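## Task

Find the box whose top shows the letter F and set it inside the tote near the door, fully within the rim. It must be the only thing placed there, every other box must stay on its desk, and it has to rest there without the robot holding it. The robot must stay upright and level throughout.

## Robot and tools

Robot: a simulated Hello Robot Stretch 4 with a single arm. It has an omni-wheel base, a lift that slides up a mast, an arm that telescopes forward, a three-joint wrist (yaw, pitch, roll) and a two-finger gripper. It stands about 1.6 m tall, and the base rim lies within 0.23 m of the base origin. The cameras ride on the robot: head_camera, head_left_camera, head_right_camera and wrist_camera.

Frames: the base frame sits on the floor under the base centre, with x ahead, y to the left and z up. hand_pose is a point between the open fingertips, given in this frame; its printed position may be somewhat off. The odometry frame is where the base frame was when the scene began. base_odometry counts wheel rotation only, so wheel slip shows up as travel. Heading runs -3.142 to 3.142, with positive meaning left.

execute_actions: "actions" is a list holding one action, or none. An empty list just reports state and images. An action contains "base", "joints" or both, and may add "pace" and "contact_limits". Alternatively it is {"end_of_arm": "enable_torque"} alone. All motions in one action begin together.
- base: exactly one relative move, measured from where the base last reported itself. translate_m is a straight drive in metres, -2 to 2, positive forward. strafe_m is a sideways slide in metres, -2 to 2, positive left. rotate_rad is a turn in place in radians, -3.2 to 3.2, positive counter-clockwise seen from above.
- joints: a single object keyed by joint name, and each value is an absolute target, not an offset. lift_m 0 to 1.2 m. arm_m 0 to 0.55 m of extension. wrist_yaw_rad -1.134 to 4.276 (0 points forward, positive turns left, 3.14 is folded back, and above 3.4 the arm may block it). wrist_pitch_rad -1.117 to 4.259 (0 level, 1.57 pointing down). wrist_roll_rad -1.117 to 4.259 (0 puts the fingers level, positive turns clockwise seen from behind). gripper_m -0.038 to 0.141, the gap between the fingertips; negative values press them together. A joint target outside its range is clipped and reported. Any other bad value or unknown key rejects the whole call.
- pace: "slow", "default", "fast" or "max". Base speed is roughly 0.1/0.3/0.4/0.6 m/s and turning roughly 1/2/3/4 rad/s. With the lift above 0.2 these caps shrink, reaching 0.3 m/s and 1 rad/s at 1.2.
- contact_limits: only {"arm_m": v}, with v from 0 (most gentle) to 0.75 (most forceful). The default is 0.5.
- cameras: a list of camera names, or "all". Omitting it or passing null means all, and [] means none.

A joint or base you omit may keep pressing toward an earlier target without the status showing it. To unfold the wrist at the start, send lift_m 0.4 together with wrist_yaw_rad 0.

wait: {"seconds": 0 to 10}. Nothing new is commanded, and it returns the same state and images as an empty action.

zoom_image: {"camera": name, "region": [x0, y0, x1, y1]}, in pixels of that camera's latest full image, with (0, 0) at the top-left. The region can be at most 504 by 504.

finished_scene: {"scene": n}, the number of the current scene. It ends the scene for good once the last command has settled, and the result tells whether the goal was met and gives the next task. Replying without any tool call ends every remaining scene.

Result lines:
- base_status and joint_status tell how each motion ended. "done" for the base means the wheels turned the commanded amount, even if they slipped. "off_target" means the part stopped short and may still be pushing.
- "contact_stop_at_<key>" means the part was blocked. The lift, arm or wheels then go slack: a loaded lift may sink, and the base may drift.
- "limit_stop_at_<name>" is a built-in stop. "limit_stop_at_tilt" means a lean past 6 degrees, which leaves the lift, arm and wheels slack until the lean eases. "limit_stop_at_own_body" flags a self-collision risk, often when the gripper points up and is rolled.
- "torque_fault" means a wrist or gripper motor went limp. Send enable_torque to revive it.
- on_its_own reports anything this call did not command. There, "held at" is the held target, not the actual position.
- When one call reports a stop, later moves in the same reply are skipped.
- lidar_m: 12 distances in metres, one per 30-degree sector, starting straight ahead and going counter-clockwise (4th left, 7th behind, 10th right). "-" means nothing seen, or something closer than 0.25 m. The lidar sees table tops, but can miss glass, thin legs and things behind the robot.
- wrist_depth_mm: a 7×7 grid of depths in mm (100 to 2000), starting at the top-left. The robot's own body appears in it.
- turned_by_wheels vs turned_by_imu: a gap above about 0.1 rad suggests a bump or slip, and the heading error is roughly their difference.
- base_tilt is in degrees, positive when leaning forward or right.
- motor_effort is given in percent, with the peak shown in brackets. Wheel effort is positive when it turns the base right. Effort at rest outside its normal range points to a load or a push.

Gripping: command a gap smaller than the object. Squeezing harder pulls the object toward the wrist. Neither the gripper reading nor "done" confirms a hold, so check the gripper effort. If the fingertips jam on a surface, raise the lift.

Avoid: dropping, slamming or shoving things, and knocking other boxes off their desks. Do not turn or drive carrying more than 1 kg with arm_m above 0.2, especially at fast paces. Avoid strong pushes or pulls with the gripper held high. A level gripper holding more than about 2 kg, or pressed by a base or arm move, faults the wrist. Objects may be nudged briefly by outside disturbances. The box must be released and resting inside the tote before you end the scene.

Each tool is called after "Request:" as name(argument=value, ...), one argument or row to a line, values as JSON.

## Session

Request:
execute_actions(
  actions=[],
)

Scene clock: 0.00 s.
base_odometry: x=+0.000 y=+0.000 heading=+0.000 (m, m, rad; odometry frame)
turned_by_wheels: +0.000 (rad since the last result)
turned_by_imu: +0.000 (rad since the last result)
base_tilt: forward=+0.2 right=-0.1 (deg)
lidar_m: 1.34 0.90 0.82 0.83 1.08 1.53 1.02 0.98 0.84 0.87 1.14 1.34
base_status: not commanded
joint_positions: lift_m=+0.220 arm_m=-0.001 wrist_yaw_rad=+3.089 wrist_pitch_rad=-0.009 wrist_roll_rad=+0.010 gripper_m=+0.057
joint_status: not commanded
motor_effort: lift_m=+20 arm_m=-1 wrist_yaw_rad=+0 wrist_pitch_rad=-8 wrist_roll_rad=+1 gripper_m=-4 wheel_0=+0 wheel_1=-1 wheel_2=+0 (%)
hand_pose: x=-0.1133 y=+0.1024 z=+0.4011 quat_wxyz=(+0.026, +0.005, +0.005, +1.000) (m; base frame)
wrist_depth_mm: 137 139 1808 1708 1576 1464 1366 / - 139 1863 1708 1576 1499 1430 / 107 139 255 1708 1576 1464 1397 / 112 140 1863 1756 1618 1499 1464 / 139 1229 1756 1808 1537 1499 1464 / 1025 1255 197 1205 1078 991 1060 / 991 1118 976 108 - 831 798
pictures: head_camera, head_left_camera, head_right_camera, wrist_camera
Images, in order (width x height): head_camera 420x560, head_left_camera 420x672, head_right_camera 420x672, wrist_camera 616x392.

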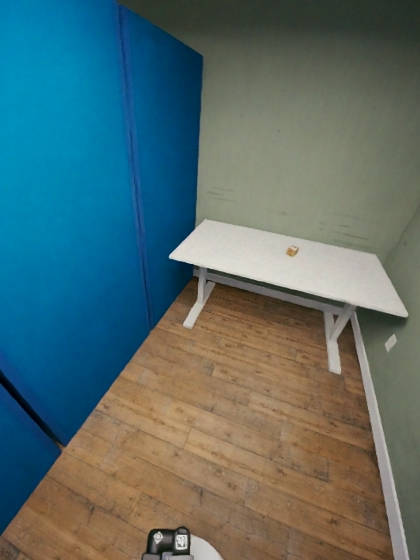

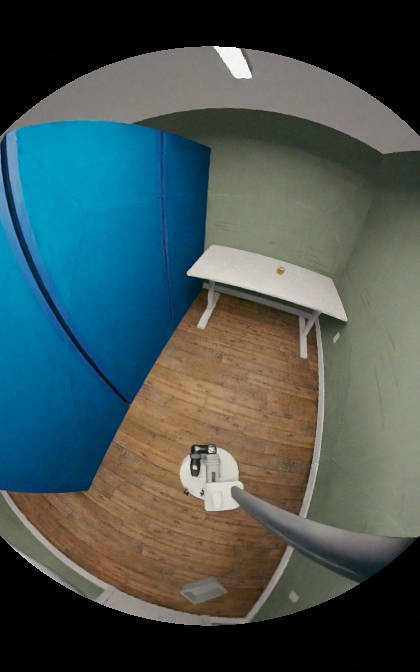

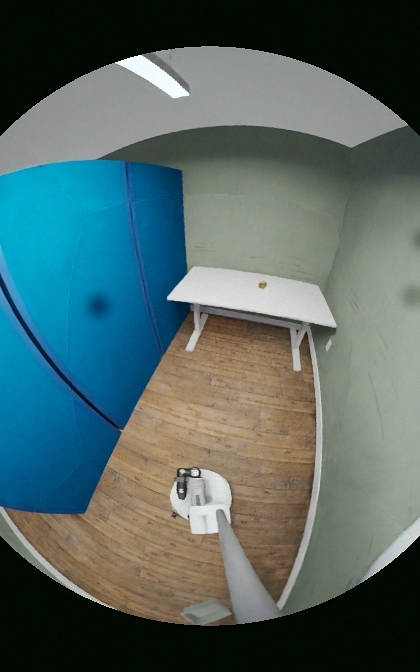

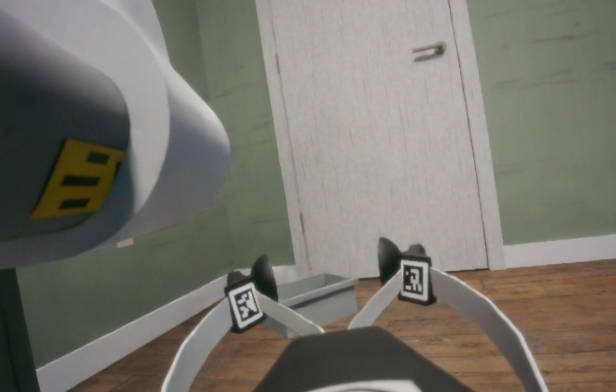

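Request:
zoom_image(
  camera="head_camera",
  region=[272, 232, 312, 272],
)

Region (272, 232, 312, 272) of head_camera's 420x560 image, scaled by 12.600, with more detail than that image has.

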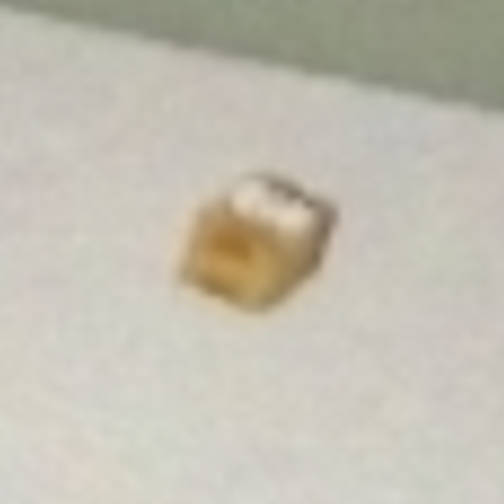

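Request:
execute_actions(
  actions=[
    {"base": {"rotate_rad": -0.33}, "joints": {"lift_m": 0.2}, "pace": "max"},
  ],
  cameras=[],
)

Request:
execute_actions(
  actions=[
    {"base": {"translate_m": 0.75}, "joints": {"lift_m": 0.4, "wrist_yaw_rad": 0}, "pace": "max"},
  ],
)

Scene clock: 26.43 s.
base_odometry: x=+0.000 y=+0.000 heading=-0.330 (m, m, rad; odometry frame)
turned_by_wheels: -0.330 (rad since the last result)
turned_by_imu: -0.325 (rad since the last result)
base_tilt: forward=+0.2 right=-0.1 (deg)
lidar_m: 1.35 1.12 0.85 0.80 0.87 1.63 1.09 1.08 0.87 0.84 0.94 1.36
base_status: done
joint_positions: lift_m=+0.200 arm_m=-0.001 wrist_yaw_rad=+3.089 wrist_pitch_rad=-0.009 wrist_roll_rad=+0.010 gripper_m=+0.057
joint_status: all done
motor_effort: lift_m=+18(18) arm_m=-1(1) wrist_yaw_rad=+1(1) wrist_pitch_rad=-6(6) wrist_roll_rad=+1(1) gripper_m=-1(1) wheel_0=+3(10) wheel_1=+1(9) wheel_2=+0(9) (%)
hand_pose: x=-0.1133 y=+0.1024 z=+0.3809 quat_wxyz=(+0.026, +0.005, +0.005, +1.000) (m; base frame)
wrist_depth_mm: 137 138 1618 1708 1708 1661 1708 / - 139 1708 1708 1661 1661 1756 / 106 139 255 1708 1661 1618 1708 / 112 140 1661 1661 1661 1661 1708 / 139 1708 1661 1661 1708 1708 1499 / 1308 1576 197 1308 1025 960 1008 / 1138 1078 931 107 - 798 759
pictures: none
No camera images: the call's "cameras" was empty. Leave "cameras" out to get every camera's image.

Scene clock: 29.17 s.
base_odometry: x=+0.710 y=-0.242 heading=-0.329 (m, m, rad; odometry frame)
turned_by_wheels: +0.000 (rad since the last result)
turned_by_imu: +0.000 (rad since the last result)
base_tilt: forward=+0.1 right=-0.1 (deg)
lidar_m: 0.58 0.64 0.79 0.75 0.84 1.19 1.78 1.23 0.95 0.92 0.79 0.59
base_status: done
joint_positions: lift_m=+0.400 arm_m=-0.001 wrist_yaw_rad=+0.000 wrist_pitch_rad=-0.009 wrist_roll_rad=+0.010 gripper_m=+0.057
joint_status: all done
motor_effort: lift_m=+21(26) arm_m=-1(1) wrist_yaw_rad=+0(7) wrist_pitch_rad=-6(7) wrist_roll_rad=+1(1) gripper_m=-2(3) wheel_0=+3(10) wheel_1=+2(9) wheel_2=+1(15) (%)
hand_pose: x=+0.4587 y=-0.0873 z=+0.5807 quat_wxyz=(+1.000, +0.005, -0.004, +0.000) (m; base frame)
wrist_depth_mm: 1160 1182 1138 1160 1118 1078 1078 / 1182 1182 1160 1138 375 375 413 / 394 394 455 597 676 676 1118 / 699 750 1182 1160 1160 1118 1118 / 778 1205 1182 1160 1138 1138 1098 / 768 1205 196 1182 1160 1138 1118 / 768 1229 1205 107 - 1138 1060
pictures: head_camera, head_left_camera, head_right_camera, wrist_camera
Images, in order (width x height): head_camera 420x560, head_left_camera 420x672, head_right_camera 420x672, wrist_camera 616x392.

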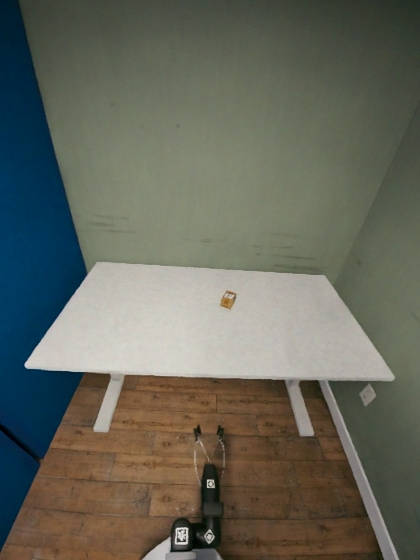

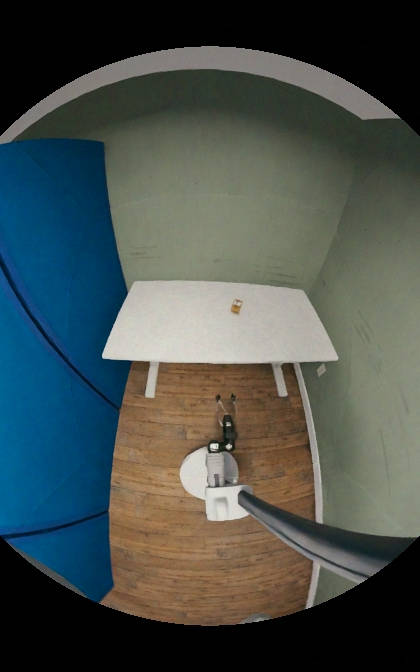

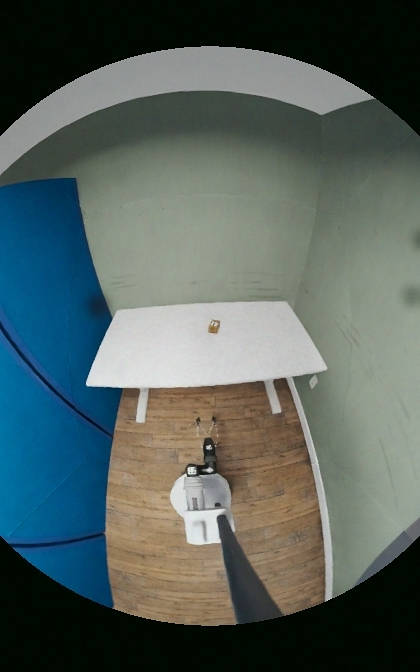

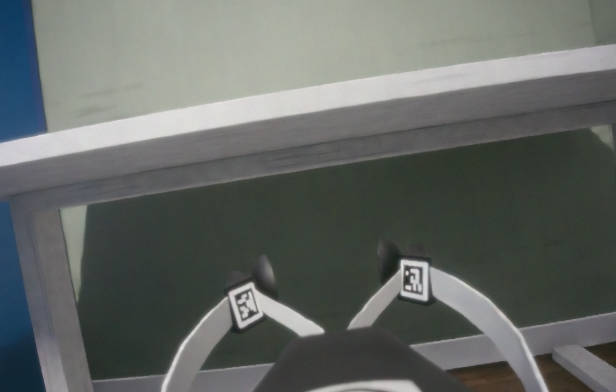

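Request:
zoom_image(
  camera="head_camera",
  region=[208, 280, 248, 320],
)

Region (208, 280, 248, 320) of head_camera's 420x560 image, scaled by 12.600, with more detail than that image has.

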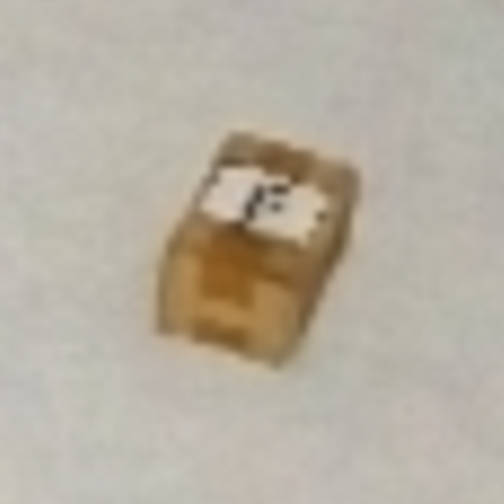

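Request:
execute_actions(
  actions=[
    {"base": {"strafe_m": -0.10}, "joints": {"lift_m": 1.0, "wrist_pitch_rad": 1.0, "gripper_m": 0.13}, "pace": "max"},
  ],
  cameras=["wrist_camera", "head_camera"],
)

Scene clock: 47.60 s.
base_odometry: x=+0.677 y=-0.337 heading=-0.329 (m, m, rad; odometry frame)
turned_by_wheels: +0.000 (rad since the last result)
turned_by_imu: +0.000 (rad since the last result)
base_tilt: forward=+0.2 right=-0.1 (deg)
lidar_m: 0.56 0.60 0.88 0.87 0.92 1.34 1.83 1.09 0.84 0.78 0.81 0.61
base_status: done
joint_positions: lift_m=+1.000 arm_m=-0.001 wrist_yaw_rad=+0.000 wrist_pitch_rad=+1.001 wrist_roll_rad=+0.010 gripper_m=+0.130
joint_status: all done
motor_effort: lift_m=+22(25) arm_m=-1(1) wrist_yaw_rad=+1(0) wrist_pitch_rad=-5(4) wrist_roll_rad=+1(1) gripper_m=+2(1) wheel_0=-2(14) wheel_1=+1(12) wheel_2=+0(1) (%)
hand_pose: x=+0.3258 y=-0.0874 z=+0.9351 quat_wxyz=(+0.877, +0.004, +0.480, -0.002) (m; base frame)
wrist_depth_mm: 732 715 683 668 640 621 609 / 654 634 609 591 580 564 554 / 591 569 564 569 1366 1281 1182 / 1255 1366 1336 1336 1308 1255 1205 / 1255 1281 1255 1229 1182 214 1138 / 1205 1138 213 1138 1078 1060 1060 / 1118 1078 1078 107 - 1042 976
pictures: head_camera, wrist_camera
Images, in order (width x height): head_camera 420x560, wrist_camera 616x392.

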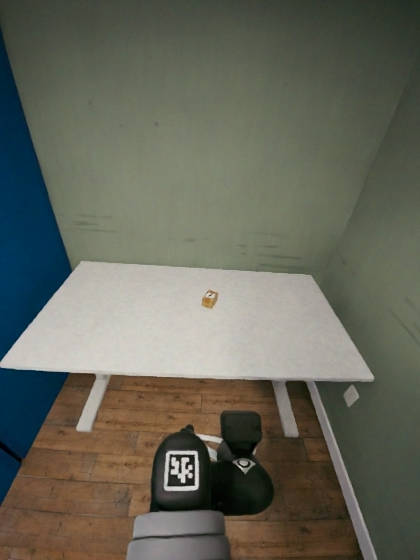

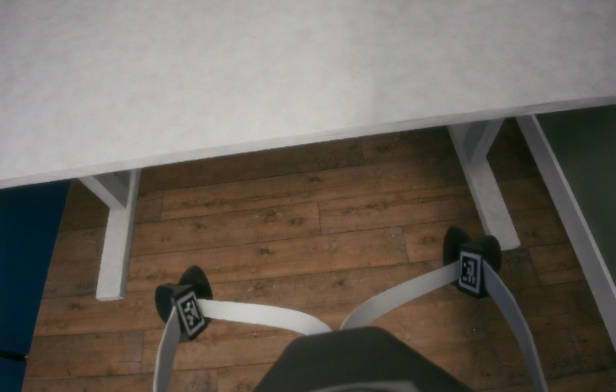

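Request:
execute_actions(
  actions=[
    {"base": {"translate_m": 0.32}, "joints": {"arm_m": 0.5, "wrist_pitch_rad": 1.57, "wrist_roll_rad": 0.3}, "pace": "fast"},
  ],
  cameras=["wrist_camera", "head_camera"],
)

Scene clock: 55.10 s.
base_odometry: x=+0.980 y=-0.440 heading=-0.329 (m, m, rad; odometry frame)
turned_by_wheels: +0.001 (rad since the last result)
turned_by_imu: +0.000 (rad since the last result)
base_tilt: forward=+0.2 right=-0.1 (deg)
lidar_m: 0.25 0.28 0.42 0.85 0.89 1.32 2.14 1.13 0.88 0.84 0.41 0.27
base_status: done
joint_positions: lift_m=+1.000 arm_m=+0.499 wrist_yaw_rad=+0.000 wrist_pitch_rad=+1.570 wrist_roll_rad=+0.299 gripper_m=+0.130
joint_status: all done
motor_effort: lift_m=+22(22) arm_m=+5(7) wrist_yaw_rad=+0(2) wrist_pitch_rad=+0(3) wrist_roll_rad=+3(10) gripper_m=-2(2) wheel_0=+3(8) wheel_1=+0(7) wheel_2=+3(12) (%)
hand_pose: x=+0.6702 y=-0.0874 z=+0.8896 quat_wxyz=(+0.700, +0.105, +0.699, -0.105) (m; base frame)
wrist_depth_mm: 384 384 382 384 382 377 377 / 387 387 384 382 382 379 382 / 387 389 384 384 389 384 382 / 389 394 389 340 389 389 384 / 394 394 394 389 389 213 389 / 394 397 213 392 392 392 394 / 399 397 394 107 - 392 394
pictures: head_camera, wrist_camera
Images, in order (width x height): head_camera 420x560, wrist_camera 616x392.

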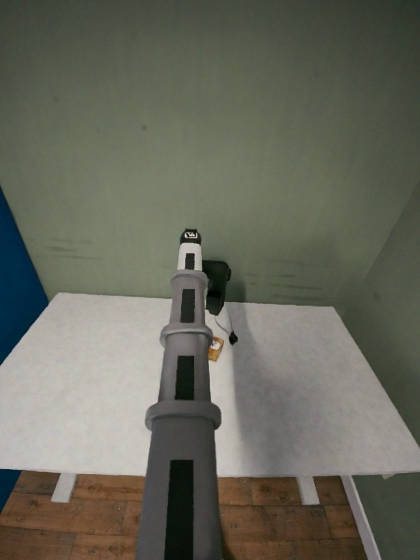

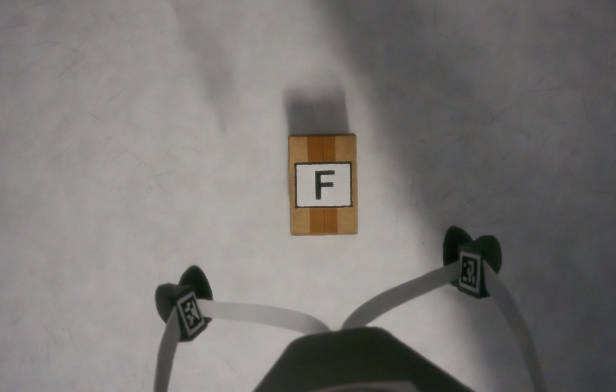

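Request:
execute_actions(
  actions=[
    {"base": {"strafe_m": -0.021}, "joints": {"arm_m": 0.543, "wrist_roll_rad": 0.45, "lift_m": 0.862, "gripper_m": 0.11}, "pace": "default"},
  ],
  cameras=["wrist_camera"],
)

Scene clock: 71.60 s.
base_odometry: x=+0.973 y=-0.460 heading=-0.329 (m, m, rad; odometry frame)
turned_by_wheels: +0.000 (rad since the last result)
turned_by_imu: +0.000 (rad since the last result)
base_tilt: forward=+0.2 right=-0.1 (deg)
lidar_m: 0.26 0.25 0.41 0.83 0.91 1.35 2.65 1.11 0.84 0.83 0.36 0.27
base_status: done
joint_positions: lift_m=+0.862 arm_m=+0.542 wrist_yaw_rad=+0.000 wrist_pitch_rad=+1.570 wrist_roll_rad=+0.449 gripper_m=+0.110
joint_status: all done
motor_effort: lift_m=+17(20) arm_m=+6(5) wrist_yaw_rad=+0(0) wrist_pitch_rad=+1(1) wrist_roll_rad=+3(6) gripper_m=+2(2) wheel_0=+0(11) wheel_1=+0(8) wheel_2=+0(2) (%)
hand_pose: x=+0.7131 y=-0.0874 z=+0.7520 quat_wxyz=(+0.690, +0.158, +0.689, -0.157) (m; base frame)
wrist_depth_mm: 247 248 248 247 247 247 246 / 248 249 250 249 248 247 248 / 252 250 251 250 250 249 249 / 253 251 252 206 251 251 251 / 254 253 253 203 216 251 251 / 255 255 200 203 204 254 254 / 257 255 255 107 - 255 255
pictures: wrist_camera
Images, in order (width x height): wrist_camera 616x392.

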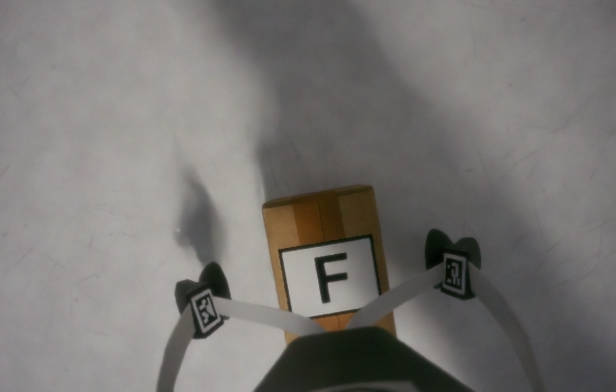

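Well centred. Close the gripper.

Request:
execute_actions(
  actions=[
    {"joints": {"gripper_m": 0.02}, "pace": "default"},
  ],
  cameras=["wrist_camera"],
)

Scene clock: 76.27 s.
base_odometry: x=+0.973 y=-0.460 heading=-0.329 (m, m, rad; odometry frame)
turned_by_wheels: +0.000 (rad since the last result)
turned_by_imu: +0.000 (rad since the last result)
base_tilt: forward=+0.1 right=-0.1 (deg)
lidar_m: 0.27 0.29 0.42 0.87 0.94 1.32 2.66 1.14 0.85 0.82 0.40 0.26
base_status: not commanded
joint_positions: lift_m=+0.862 arm_m=+0.542 wrist_yaw_rad=+0.000 wrist_pitch_rad=+1.570 wrist_roll_rad=+0.449 gripper_m=+0.020
joint_status: all done
motor_effort: lift_m=+17(17) arm_m=+6(5) wrist_yaw_rad=+1(1) wrist_pitch_rad=-1(2) wrist_roll_rad=+3(3) gripper_m=-19(21) wheel_0=+1(0) wheel_1=+0(0) wheel_2=+0(0) (%)
hand_pose: x=+0.7131 y=-0.0874 z=+0.7520 quat_wxyz=(+0.690, +0.158, +0.689, -0.157) (m; base frame)
wrist_depth_mm: 248 246 248 248 247 246 246 / 248 249 249 249 248 249 248 / 250 250 251 250 249 249 249 / 252 251 251 194 251 251 250 / 253 253 253 190 192 252 252 / 255 254 188 191 191 178 254 / 257 256 256 107 - 256 255
pictures: wrist_camera
Images, in order (width x height): wrist_camera 616x392.

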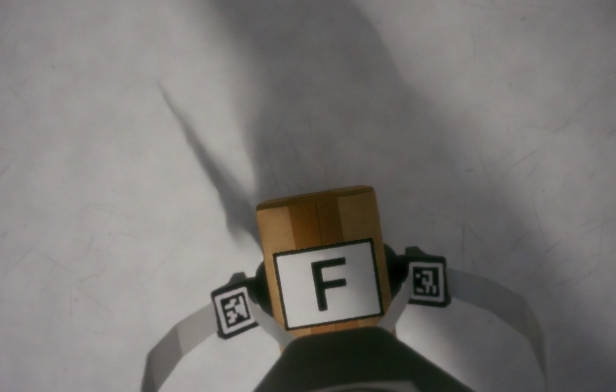

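Request:
execute_actions(
  actions=[
    {"base": {"translate_m": -0.5}, "joints": {"lift_m": 0.92, "arm_m": 0.05}, "pace": "fast"},
  ],
  cameras=["wrist_camera"],
)

Request:
execute_actions(
  actions=[
    {"base": {"rotate_rad": -2.95}, "joints": {"lift_m": 0.36, "wrist_roll_rad": 0.0}, "pace": "fast"},
  ],
  cameras=["head_camera", "wrist_camera"],
)

Scene clock: 101.60 s.
base_odometry: x=+0.500 y=-0.299 heading=-0.329 (m, m, rad; odometry frame)
turned_by_wheels: +0.000 (rad since the last result)
turned_by_imu: +0.000 (rad since the last result)
base_tilt: forward=+0.2 right=-0.1 (deg)
lidar_m: 0.76 0.81 0.95 0.90 0.97 1.41 1.59 1.06 0.80 0.77 0.84 0.79
base_status: done
joint_positions: lift_m=+0.920 arm_m=+0.051 wrist_yaw_rad=+0.000 wrist_pitch_rad=+1.570 wrist_roll_rad=+0.450 gripper_m=+0.020
joint_status: all done
motor_effort: lift_m=+23(25) arm_m=-6(8) wrist_yaw_rad=+1(0) wrist_pitch_rad=+0(1) wrist_roll_rad=+2(3) gripper_m=-20(19) wheel_0=-2(9) wheel_1=-1(8) wheel_2=-2(13) (%)
hand_pose: x=+0.2220 y=-0.0874 z=+0.8095 quat_wxyz=(+0.690, +0.158, +0.689, -0.158) (m; base frame)
wrist_depth_mm: 1008 1008 1008 1008 1008 1025 904 / 1025 1008 1008 1008 1042 1025 991 / 1042 1025 1008 1025 1008 1025 1008 / 1042 1025 1025 194 1042 1025 1042 / 1025 1042 1025 190 191 1025 1042 / 1042 1042 187 191 190 177 1042 / 1042 1042 1060 108 - 1025 1025
pictures: wrist_camera
Images, in order (width x height): wrist_camera 616x392.

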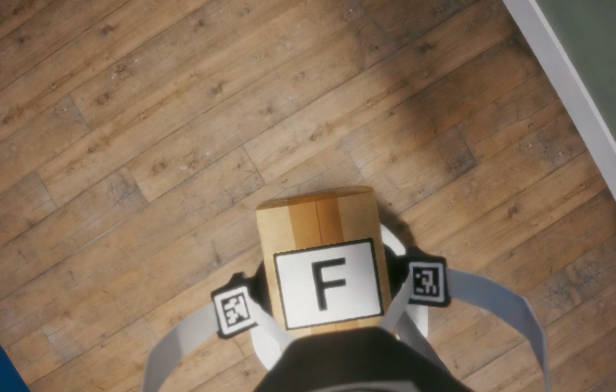

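Scene clock: 104.47 s.
base_odometry: x=+0.500 y=-0.299 heading=+3.004 (m, m, rad; odometry frame)
turned_by_wheels: -2.950 (rad since the last result)
turned_by_imu: -2.911 (rad since the last result)
base_tilt: forward=+0.2 right=+0.0 (deg)
lidar_m: 1.55 0.93 0.79 0.81 0.92 0.77 0.77 0.89 0.89 0.88 1.04 2.14
base_status: done
joint_positions: lift_m=+0.360 arm_m=+0.051 wrist_yaw_rad=+0.000 wrist_pitch_rad=+1.570 wrist_roll_rad=+0.001 gripper_m=+0.020
joint_status: all done
motor_effort: lift_m=+17(21) arm_m=-6(6) wrist_yaw_rad=+0(2) wrist_pitch_rad=-3(1) wrist_roll_rad=+0(6) gripper_m=-17(21) wheel_0=+2(8) wheel_1=+0(7) wheel_2=+1(8) (%)
hand_pose: x=+0.2221 y=-0.0874 z=+0.2499 quat_wxyz=(+0.707, +0.000, +0.707, +0.000) (m; base frame)
wrist_depth_mm: 459 462 466 462 455 459 459 / 469 466 469 466 469 462 462 / 469 469 466 469 466 469 466 / 473 473 469 194 469 469 466 / 477 473 477 190 191 469 469 / 480 477 189 191 191 177 473 / 484 268 265 108 - 473 473
pictures: head_camera, wrist_camera
Images, in order (width x height): head_camera 420x560, wrist_camera 616x392.

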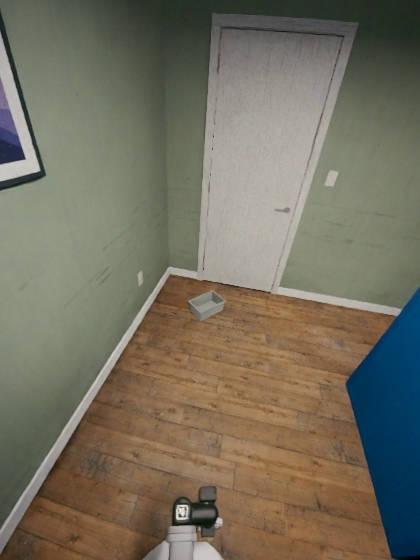

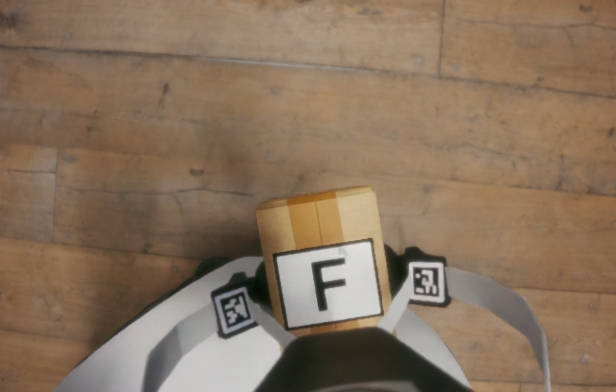

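Request:
execute_actions(
  actions=[
    {"base": {"translate_m": 1.05}, "joints": {"arm_m": 0.46, "wrist_roll_rad": -0.5, "lift_m": 0.38}, "pace": "max"},
  ],
  cameras=["head_camera", "wrist_camera"],
)

Scene clock: 117.37 s.
base_odometry: x=-0.540 y=-0.155 heading=+3.005 (m, m, rad; odometry frame)
turned_by_wheels: +0.000 (rad since the last result)
turned_by_imu: +0.000 (rad since the last result)
base_tilt: forward=+0.2 right=-0.1 (deg)
lidar_m: 0.52 0.63 0.54 0.52 0.61 1.10 1.79 1.38 1.17 1.15 1.40 0.61
base_status: done
joint_positions: lift_m=+0.380 arm_m=+0.459 wrist_yaw_rad=+0.000 wrist_pitch_rad=+1.570 wrist_roll_rad=-0.500 gripper_m=+0.020
joint_status: all done
motor_effort: lift_m=+22(26) arm_m=+5(8) wrist_yaw_rad=+0(2) wrist_pitch_rad=-1(3) wrist_roll_rad=+0(5) gripper_m=-20(19) wheel_0=+2(10) wheel_1=+0(9) wheel_2=+2(14) (%)
hand_pose: x=+0.6302 y=-0.0874 z=+0.2695 quat_wxyz=(+0.685, -0.175, +0.685, +0.175) (m; base frame)
wrist_depth_mm: 480 484 480 480 477 477 473 / 488 484 480 480 480 473 477 / 492 488 488 484 480 466 473 / 496 492 488 195 477 480 392 / 496 496 496 190 191 459 384 / 500 500 187 191 191 177 484 / 504 500 496 107 - 488 488
pictures: head_camera, wrist_camera
Images, in order (width x height): head_camera 420x560, wrist_camera 616x392.

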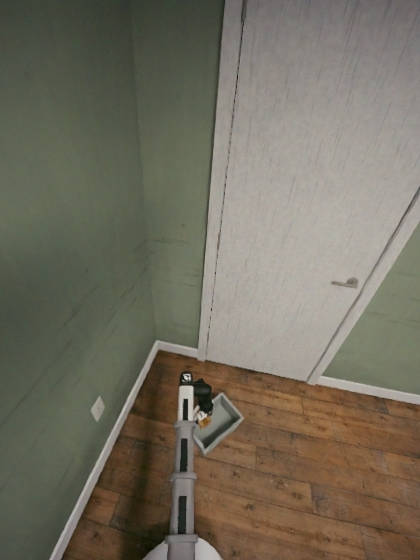

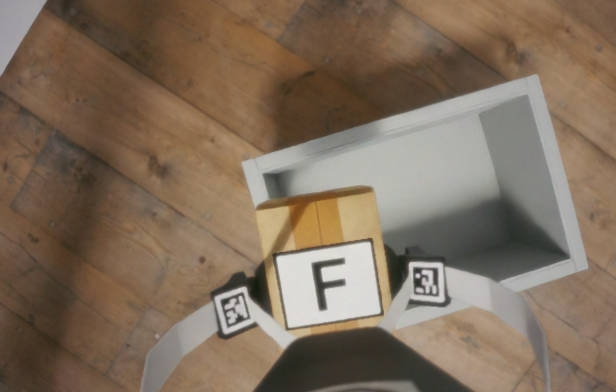

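Request:
execute_actions(
  actions=[
    {"base": {"strafe_m": -0.078}, "joints": {"arm_m": 0.508, "wrist_roll_rad": -0.63, "lift_m": 0.29}, "pace": "fast"},
  ],
  cameras=["wrist_camera"],
)

Scene clock: 130.90 s.
base_odometry: x=-0.529 y=-0.078 heading=+3.005 (m, m, rad; odometry frame)
turned_by_wheels: +0.000 (rad since the last result)
turned_by_imu: +0.000 (rad since the last result)
base_tilt: forward=+0.1 right=-0.1 (deg)
lidar_m: 0.61 0.71 0.60 0.60 0.69 1.24 1.79 1.27 1.09 1.09 1.38 0.65
base_status: done
joint_positions: lift_m=+0.290 arm_m=+0.507 wrist_yaw_rad=+0.000 wrist_pitch_rad=+1.570 wrist_roll_rad=-0.629 gripper_m=+0.020
joint_status: all done
motor_effort: lift_m=+17(21) arm_m=+6(7) wrist_yaw_rad=+1(1) wrist_pitch_rad=-1(2) wrist_roll_rad=-1(4) gripper_m=-19(19) wheel_0=+1(14) wheel_1=-1(11) wheel_2=+0(0) (%)
hand_pose: x=+0.6782 y=-0.0874 z=+0.1799 quat_wxyz=(+0.673, -0.219, +0.672, +0.219) (m; base frame)
wrist_depth_mm: 397 394 394 392 389 392 387 / 399 399 394 392 392 389 387 / 404 402 366 314 392 300 392 / 404 322 397 194 394 319 394 / 404 325 399 190 191 314 394 / 410 410 188 191 191 178 397 / 413 410 315 107 - 283 399
pictures: wrist_camera
Images, in order (width x height): wrist_camera 616x392.

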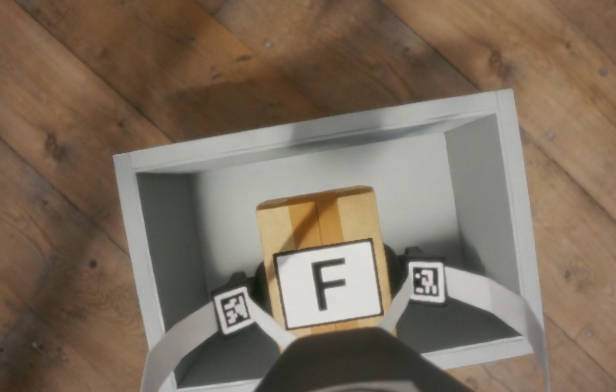

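Request:
execute_actions(
  actions=[
    {"joints": {"lift_m": 0.148}, "pace": "default"},
  ],
  cameras=["wrist_camera"],
)

Scene clock: 137.17 s.
base_odometry: x=-0.529 y=-0.078 heading=+3.005 (m, m, rad; odometry frame)
turned_by_wheels: +0.000 (rad since the last result)
turned_by_imu: +0.000 (rad since the last result)
base_tilt: forward=+0.2 right=-0.1 (deg)
lidar_m: 0.61 0.69 0.61 0.60 0.69 1.24 1.80 1.27 1.08 1.07 1.33 0.64
base_status: not commanded
joint_positions: lift_m=+0.148 arm_m=+0.507 wrist_yaw_rad=+0.000 wrist_pitch_rad=+1.570 wrist_roll_rad=-0.629 gripper_m=+0.020
joint_status: all done
motor_effort: lift_m=+17(17) arm_m=+5(5) wrist_yaw_rad=+0(0) wrist_pitch_rad=-2(0) wrist_roll_rad=-1(0) gripper_m=-21(19) wheel_0=+1(1) wheel_1=-1(1) wheel_2=+0(0) (%)
hand_pose: x=+0.6782 y=-0.0874 z=+0.0380 quat_wxyz=(+0.673, -0.219, +0.672, +0.219) (m; base frame)
wrist_depth_mm: 255 254 254 254 252 135 134 / 258 256 137 136 135 153 182 / 139 150 193 253 252 250 218 / 185 256 256 195 252 252 228 / 178 257 257 190 191 254 236 / 173 242 188 191 191 177 242 / 168 207 259 108 - 256 233
pictures: wrist_camera
Images, in order (width x height): wrist_camera 616x392.

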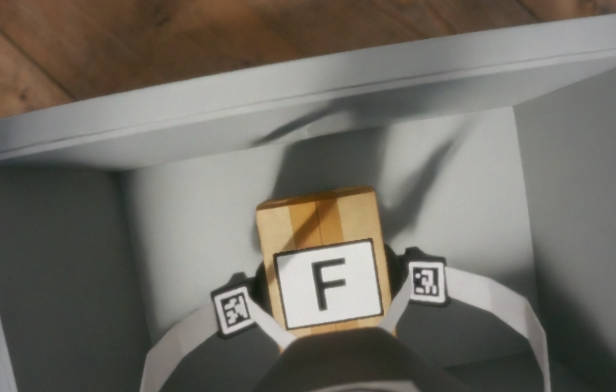

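Request:
execute_actions(
  actions=[
    {"joints": {"gripper_m": 0.095}, "pace": "default"},
  ],
  cameras=["wrist_camera"],
)

Request:
execute_actions(
  actions=[
    {"joints": {"lift_m": 0.3}, "pace": "max"},
  ],
  cameras=["head_camera", "wrist_camera"],
)

Scene clock: 142.50 s.
base_odometry: x=-0.529 y=-0.078 heading=+3.005 (m, m, rad; odometry frame)
turned_by_wheels: +0.000 (rad since the last result)
turned_by_imu: +0.000 (rad since the last result)
base_tilt: forward=+0.2 right=-0.1 (deg)
lidar_m: 0.57 0.74 0.60 0.60 0.68 1.23 1.81 1.25 1.09 1.09 1.33 0.65
base_status: not commanded
joint_positions: lift_m=+0.148 arm_m=+0.507 wrist_yaw_rad=+0.000 wrist_pitch_rad=+1.570 wrist_roll_rad=-0.629 gripper_m=+0.095
joint_status: all done
motor_effort: lift_m=+17(17) arm_m=+6(5) wrist_yaw_rad=+0(1) wrist_pitch_rad=-1(1) wrist_roll_rad=+0(1) gripper_m=+4(20) wheel_0=+2(2) wheel_1=-1(1) wheel_2=+0(0) (%)
hand_pose: x=+0.6782 y=-0.0874 z=+0.0380 quat_wxyz=(+0.673, -0.219, +0.672, +0.219) (m; base frame)
wrist_depth_mm: 257 255 255 253 252 134 134 / 257 256 138 136 136 154 183 / 139 149 192 253 252 250 218 / 184 256 256 236 252 253 228 / 178 257 257 206 213 253 236 / 173 245 198 207 206 254 245 / 168 221 259 107 - 256 236
pictures: wrist_camera
Images, in order (width x height): wrist_camera 616x392.

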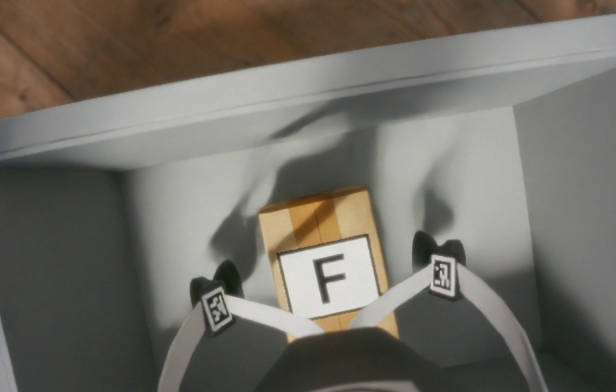

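Scene clock: 143.57 s.
base_odometry: x=-0.529 y=-0.078 heading=+3.005 (m, m, rad; odometry frame)
turned_by_wheels: +0.000 (rad since the last result)
turned_by_imu: +0.000 (rad since the last result)
base_tilt: forward=+0.2 right=-0.1 (deg)
lidar_m: 0.60 0.72 0.59 0.59 0.71 1.26 1.82 1.28 1.10 1.08 1.34 0.64
base_status: not commanded
joint_positions: lift_m=+0.300 arm_m=+0.507 wrist_yaw_rad=+0.000 wrist_pitch_rad=+1.570 wrist_roll_rad=-0.629 gripper_m=+0.095
joint_status: all done
motor_effort: lift_m=+22(27) arm_m=+5(5) wrist_yaw_rad=+1(1) wrist_pitch_rad=-1(0) wrist_roll_rad=-1(1) gripper_m=-2(0) wheel_0=+2(1) wheel_1=-1(0) wheel_2=+0(0) (%)
hand_pose: x=+0.6782 y=-0.0874 z=+0.1895 quat_wxyz=(+0.673, -0.219, +0.672, +0.219) (m; base frame)
wrist_depth_mm: 404 407 402 404 402 397 397 / 410 404 407 404 402 402 399 / 413 410 368 334 399 310 402 / 413 342 410 404 402 334 402 / 415 413 410 359 404 291 407 / 418 415 197 410 334 290 410 / 421 421 314 108 - 293 413
pictures: head_camera, wrist_camera
Images, in order (width x height): head_camera 420x560, wrist_camera 616x392.

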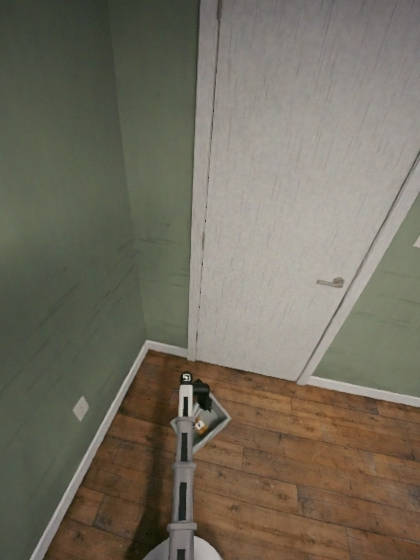

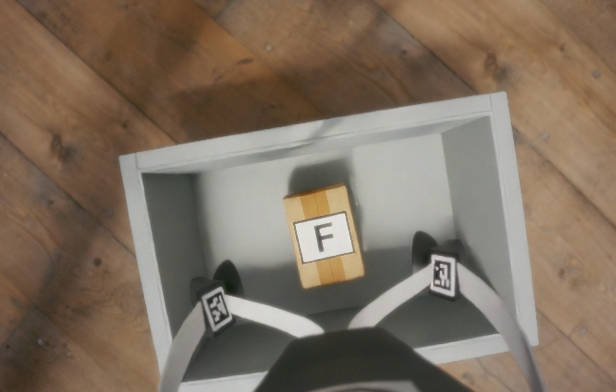

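Request:
finished_scene(
  scene=2,
)

The scene is finished: the task was done.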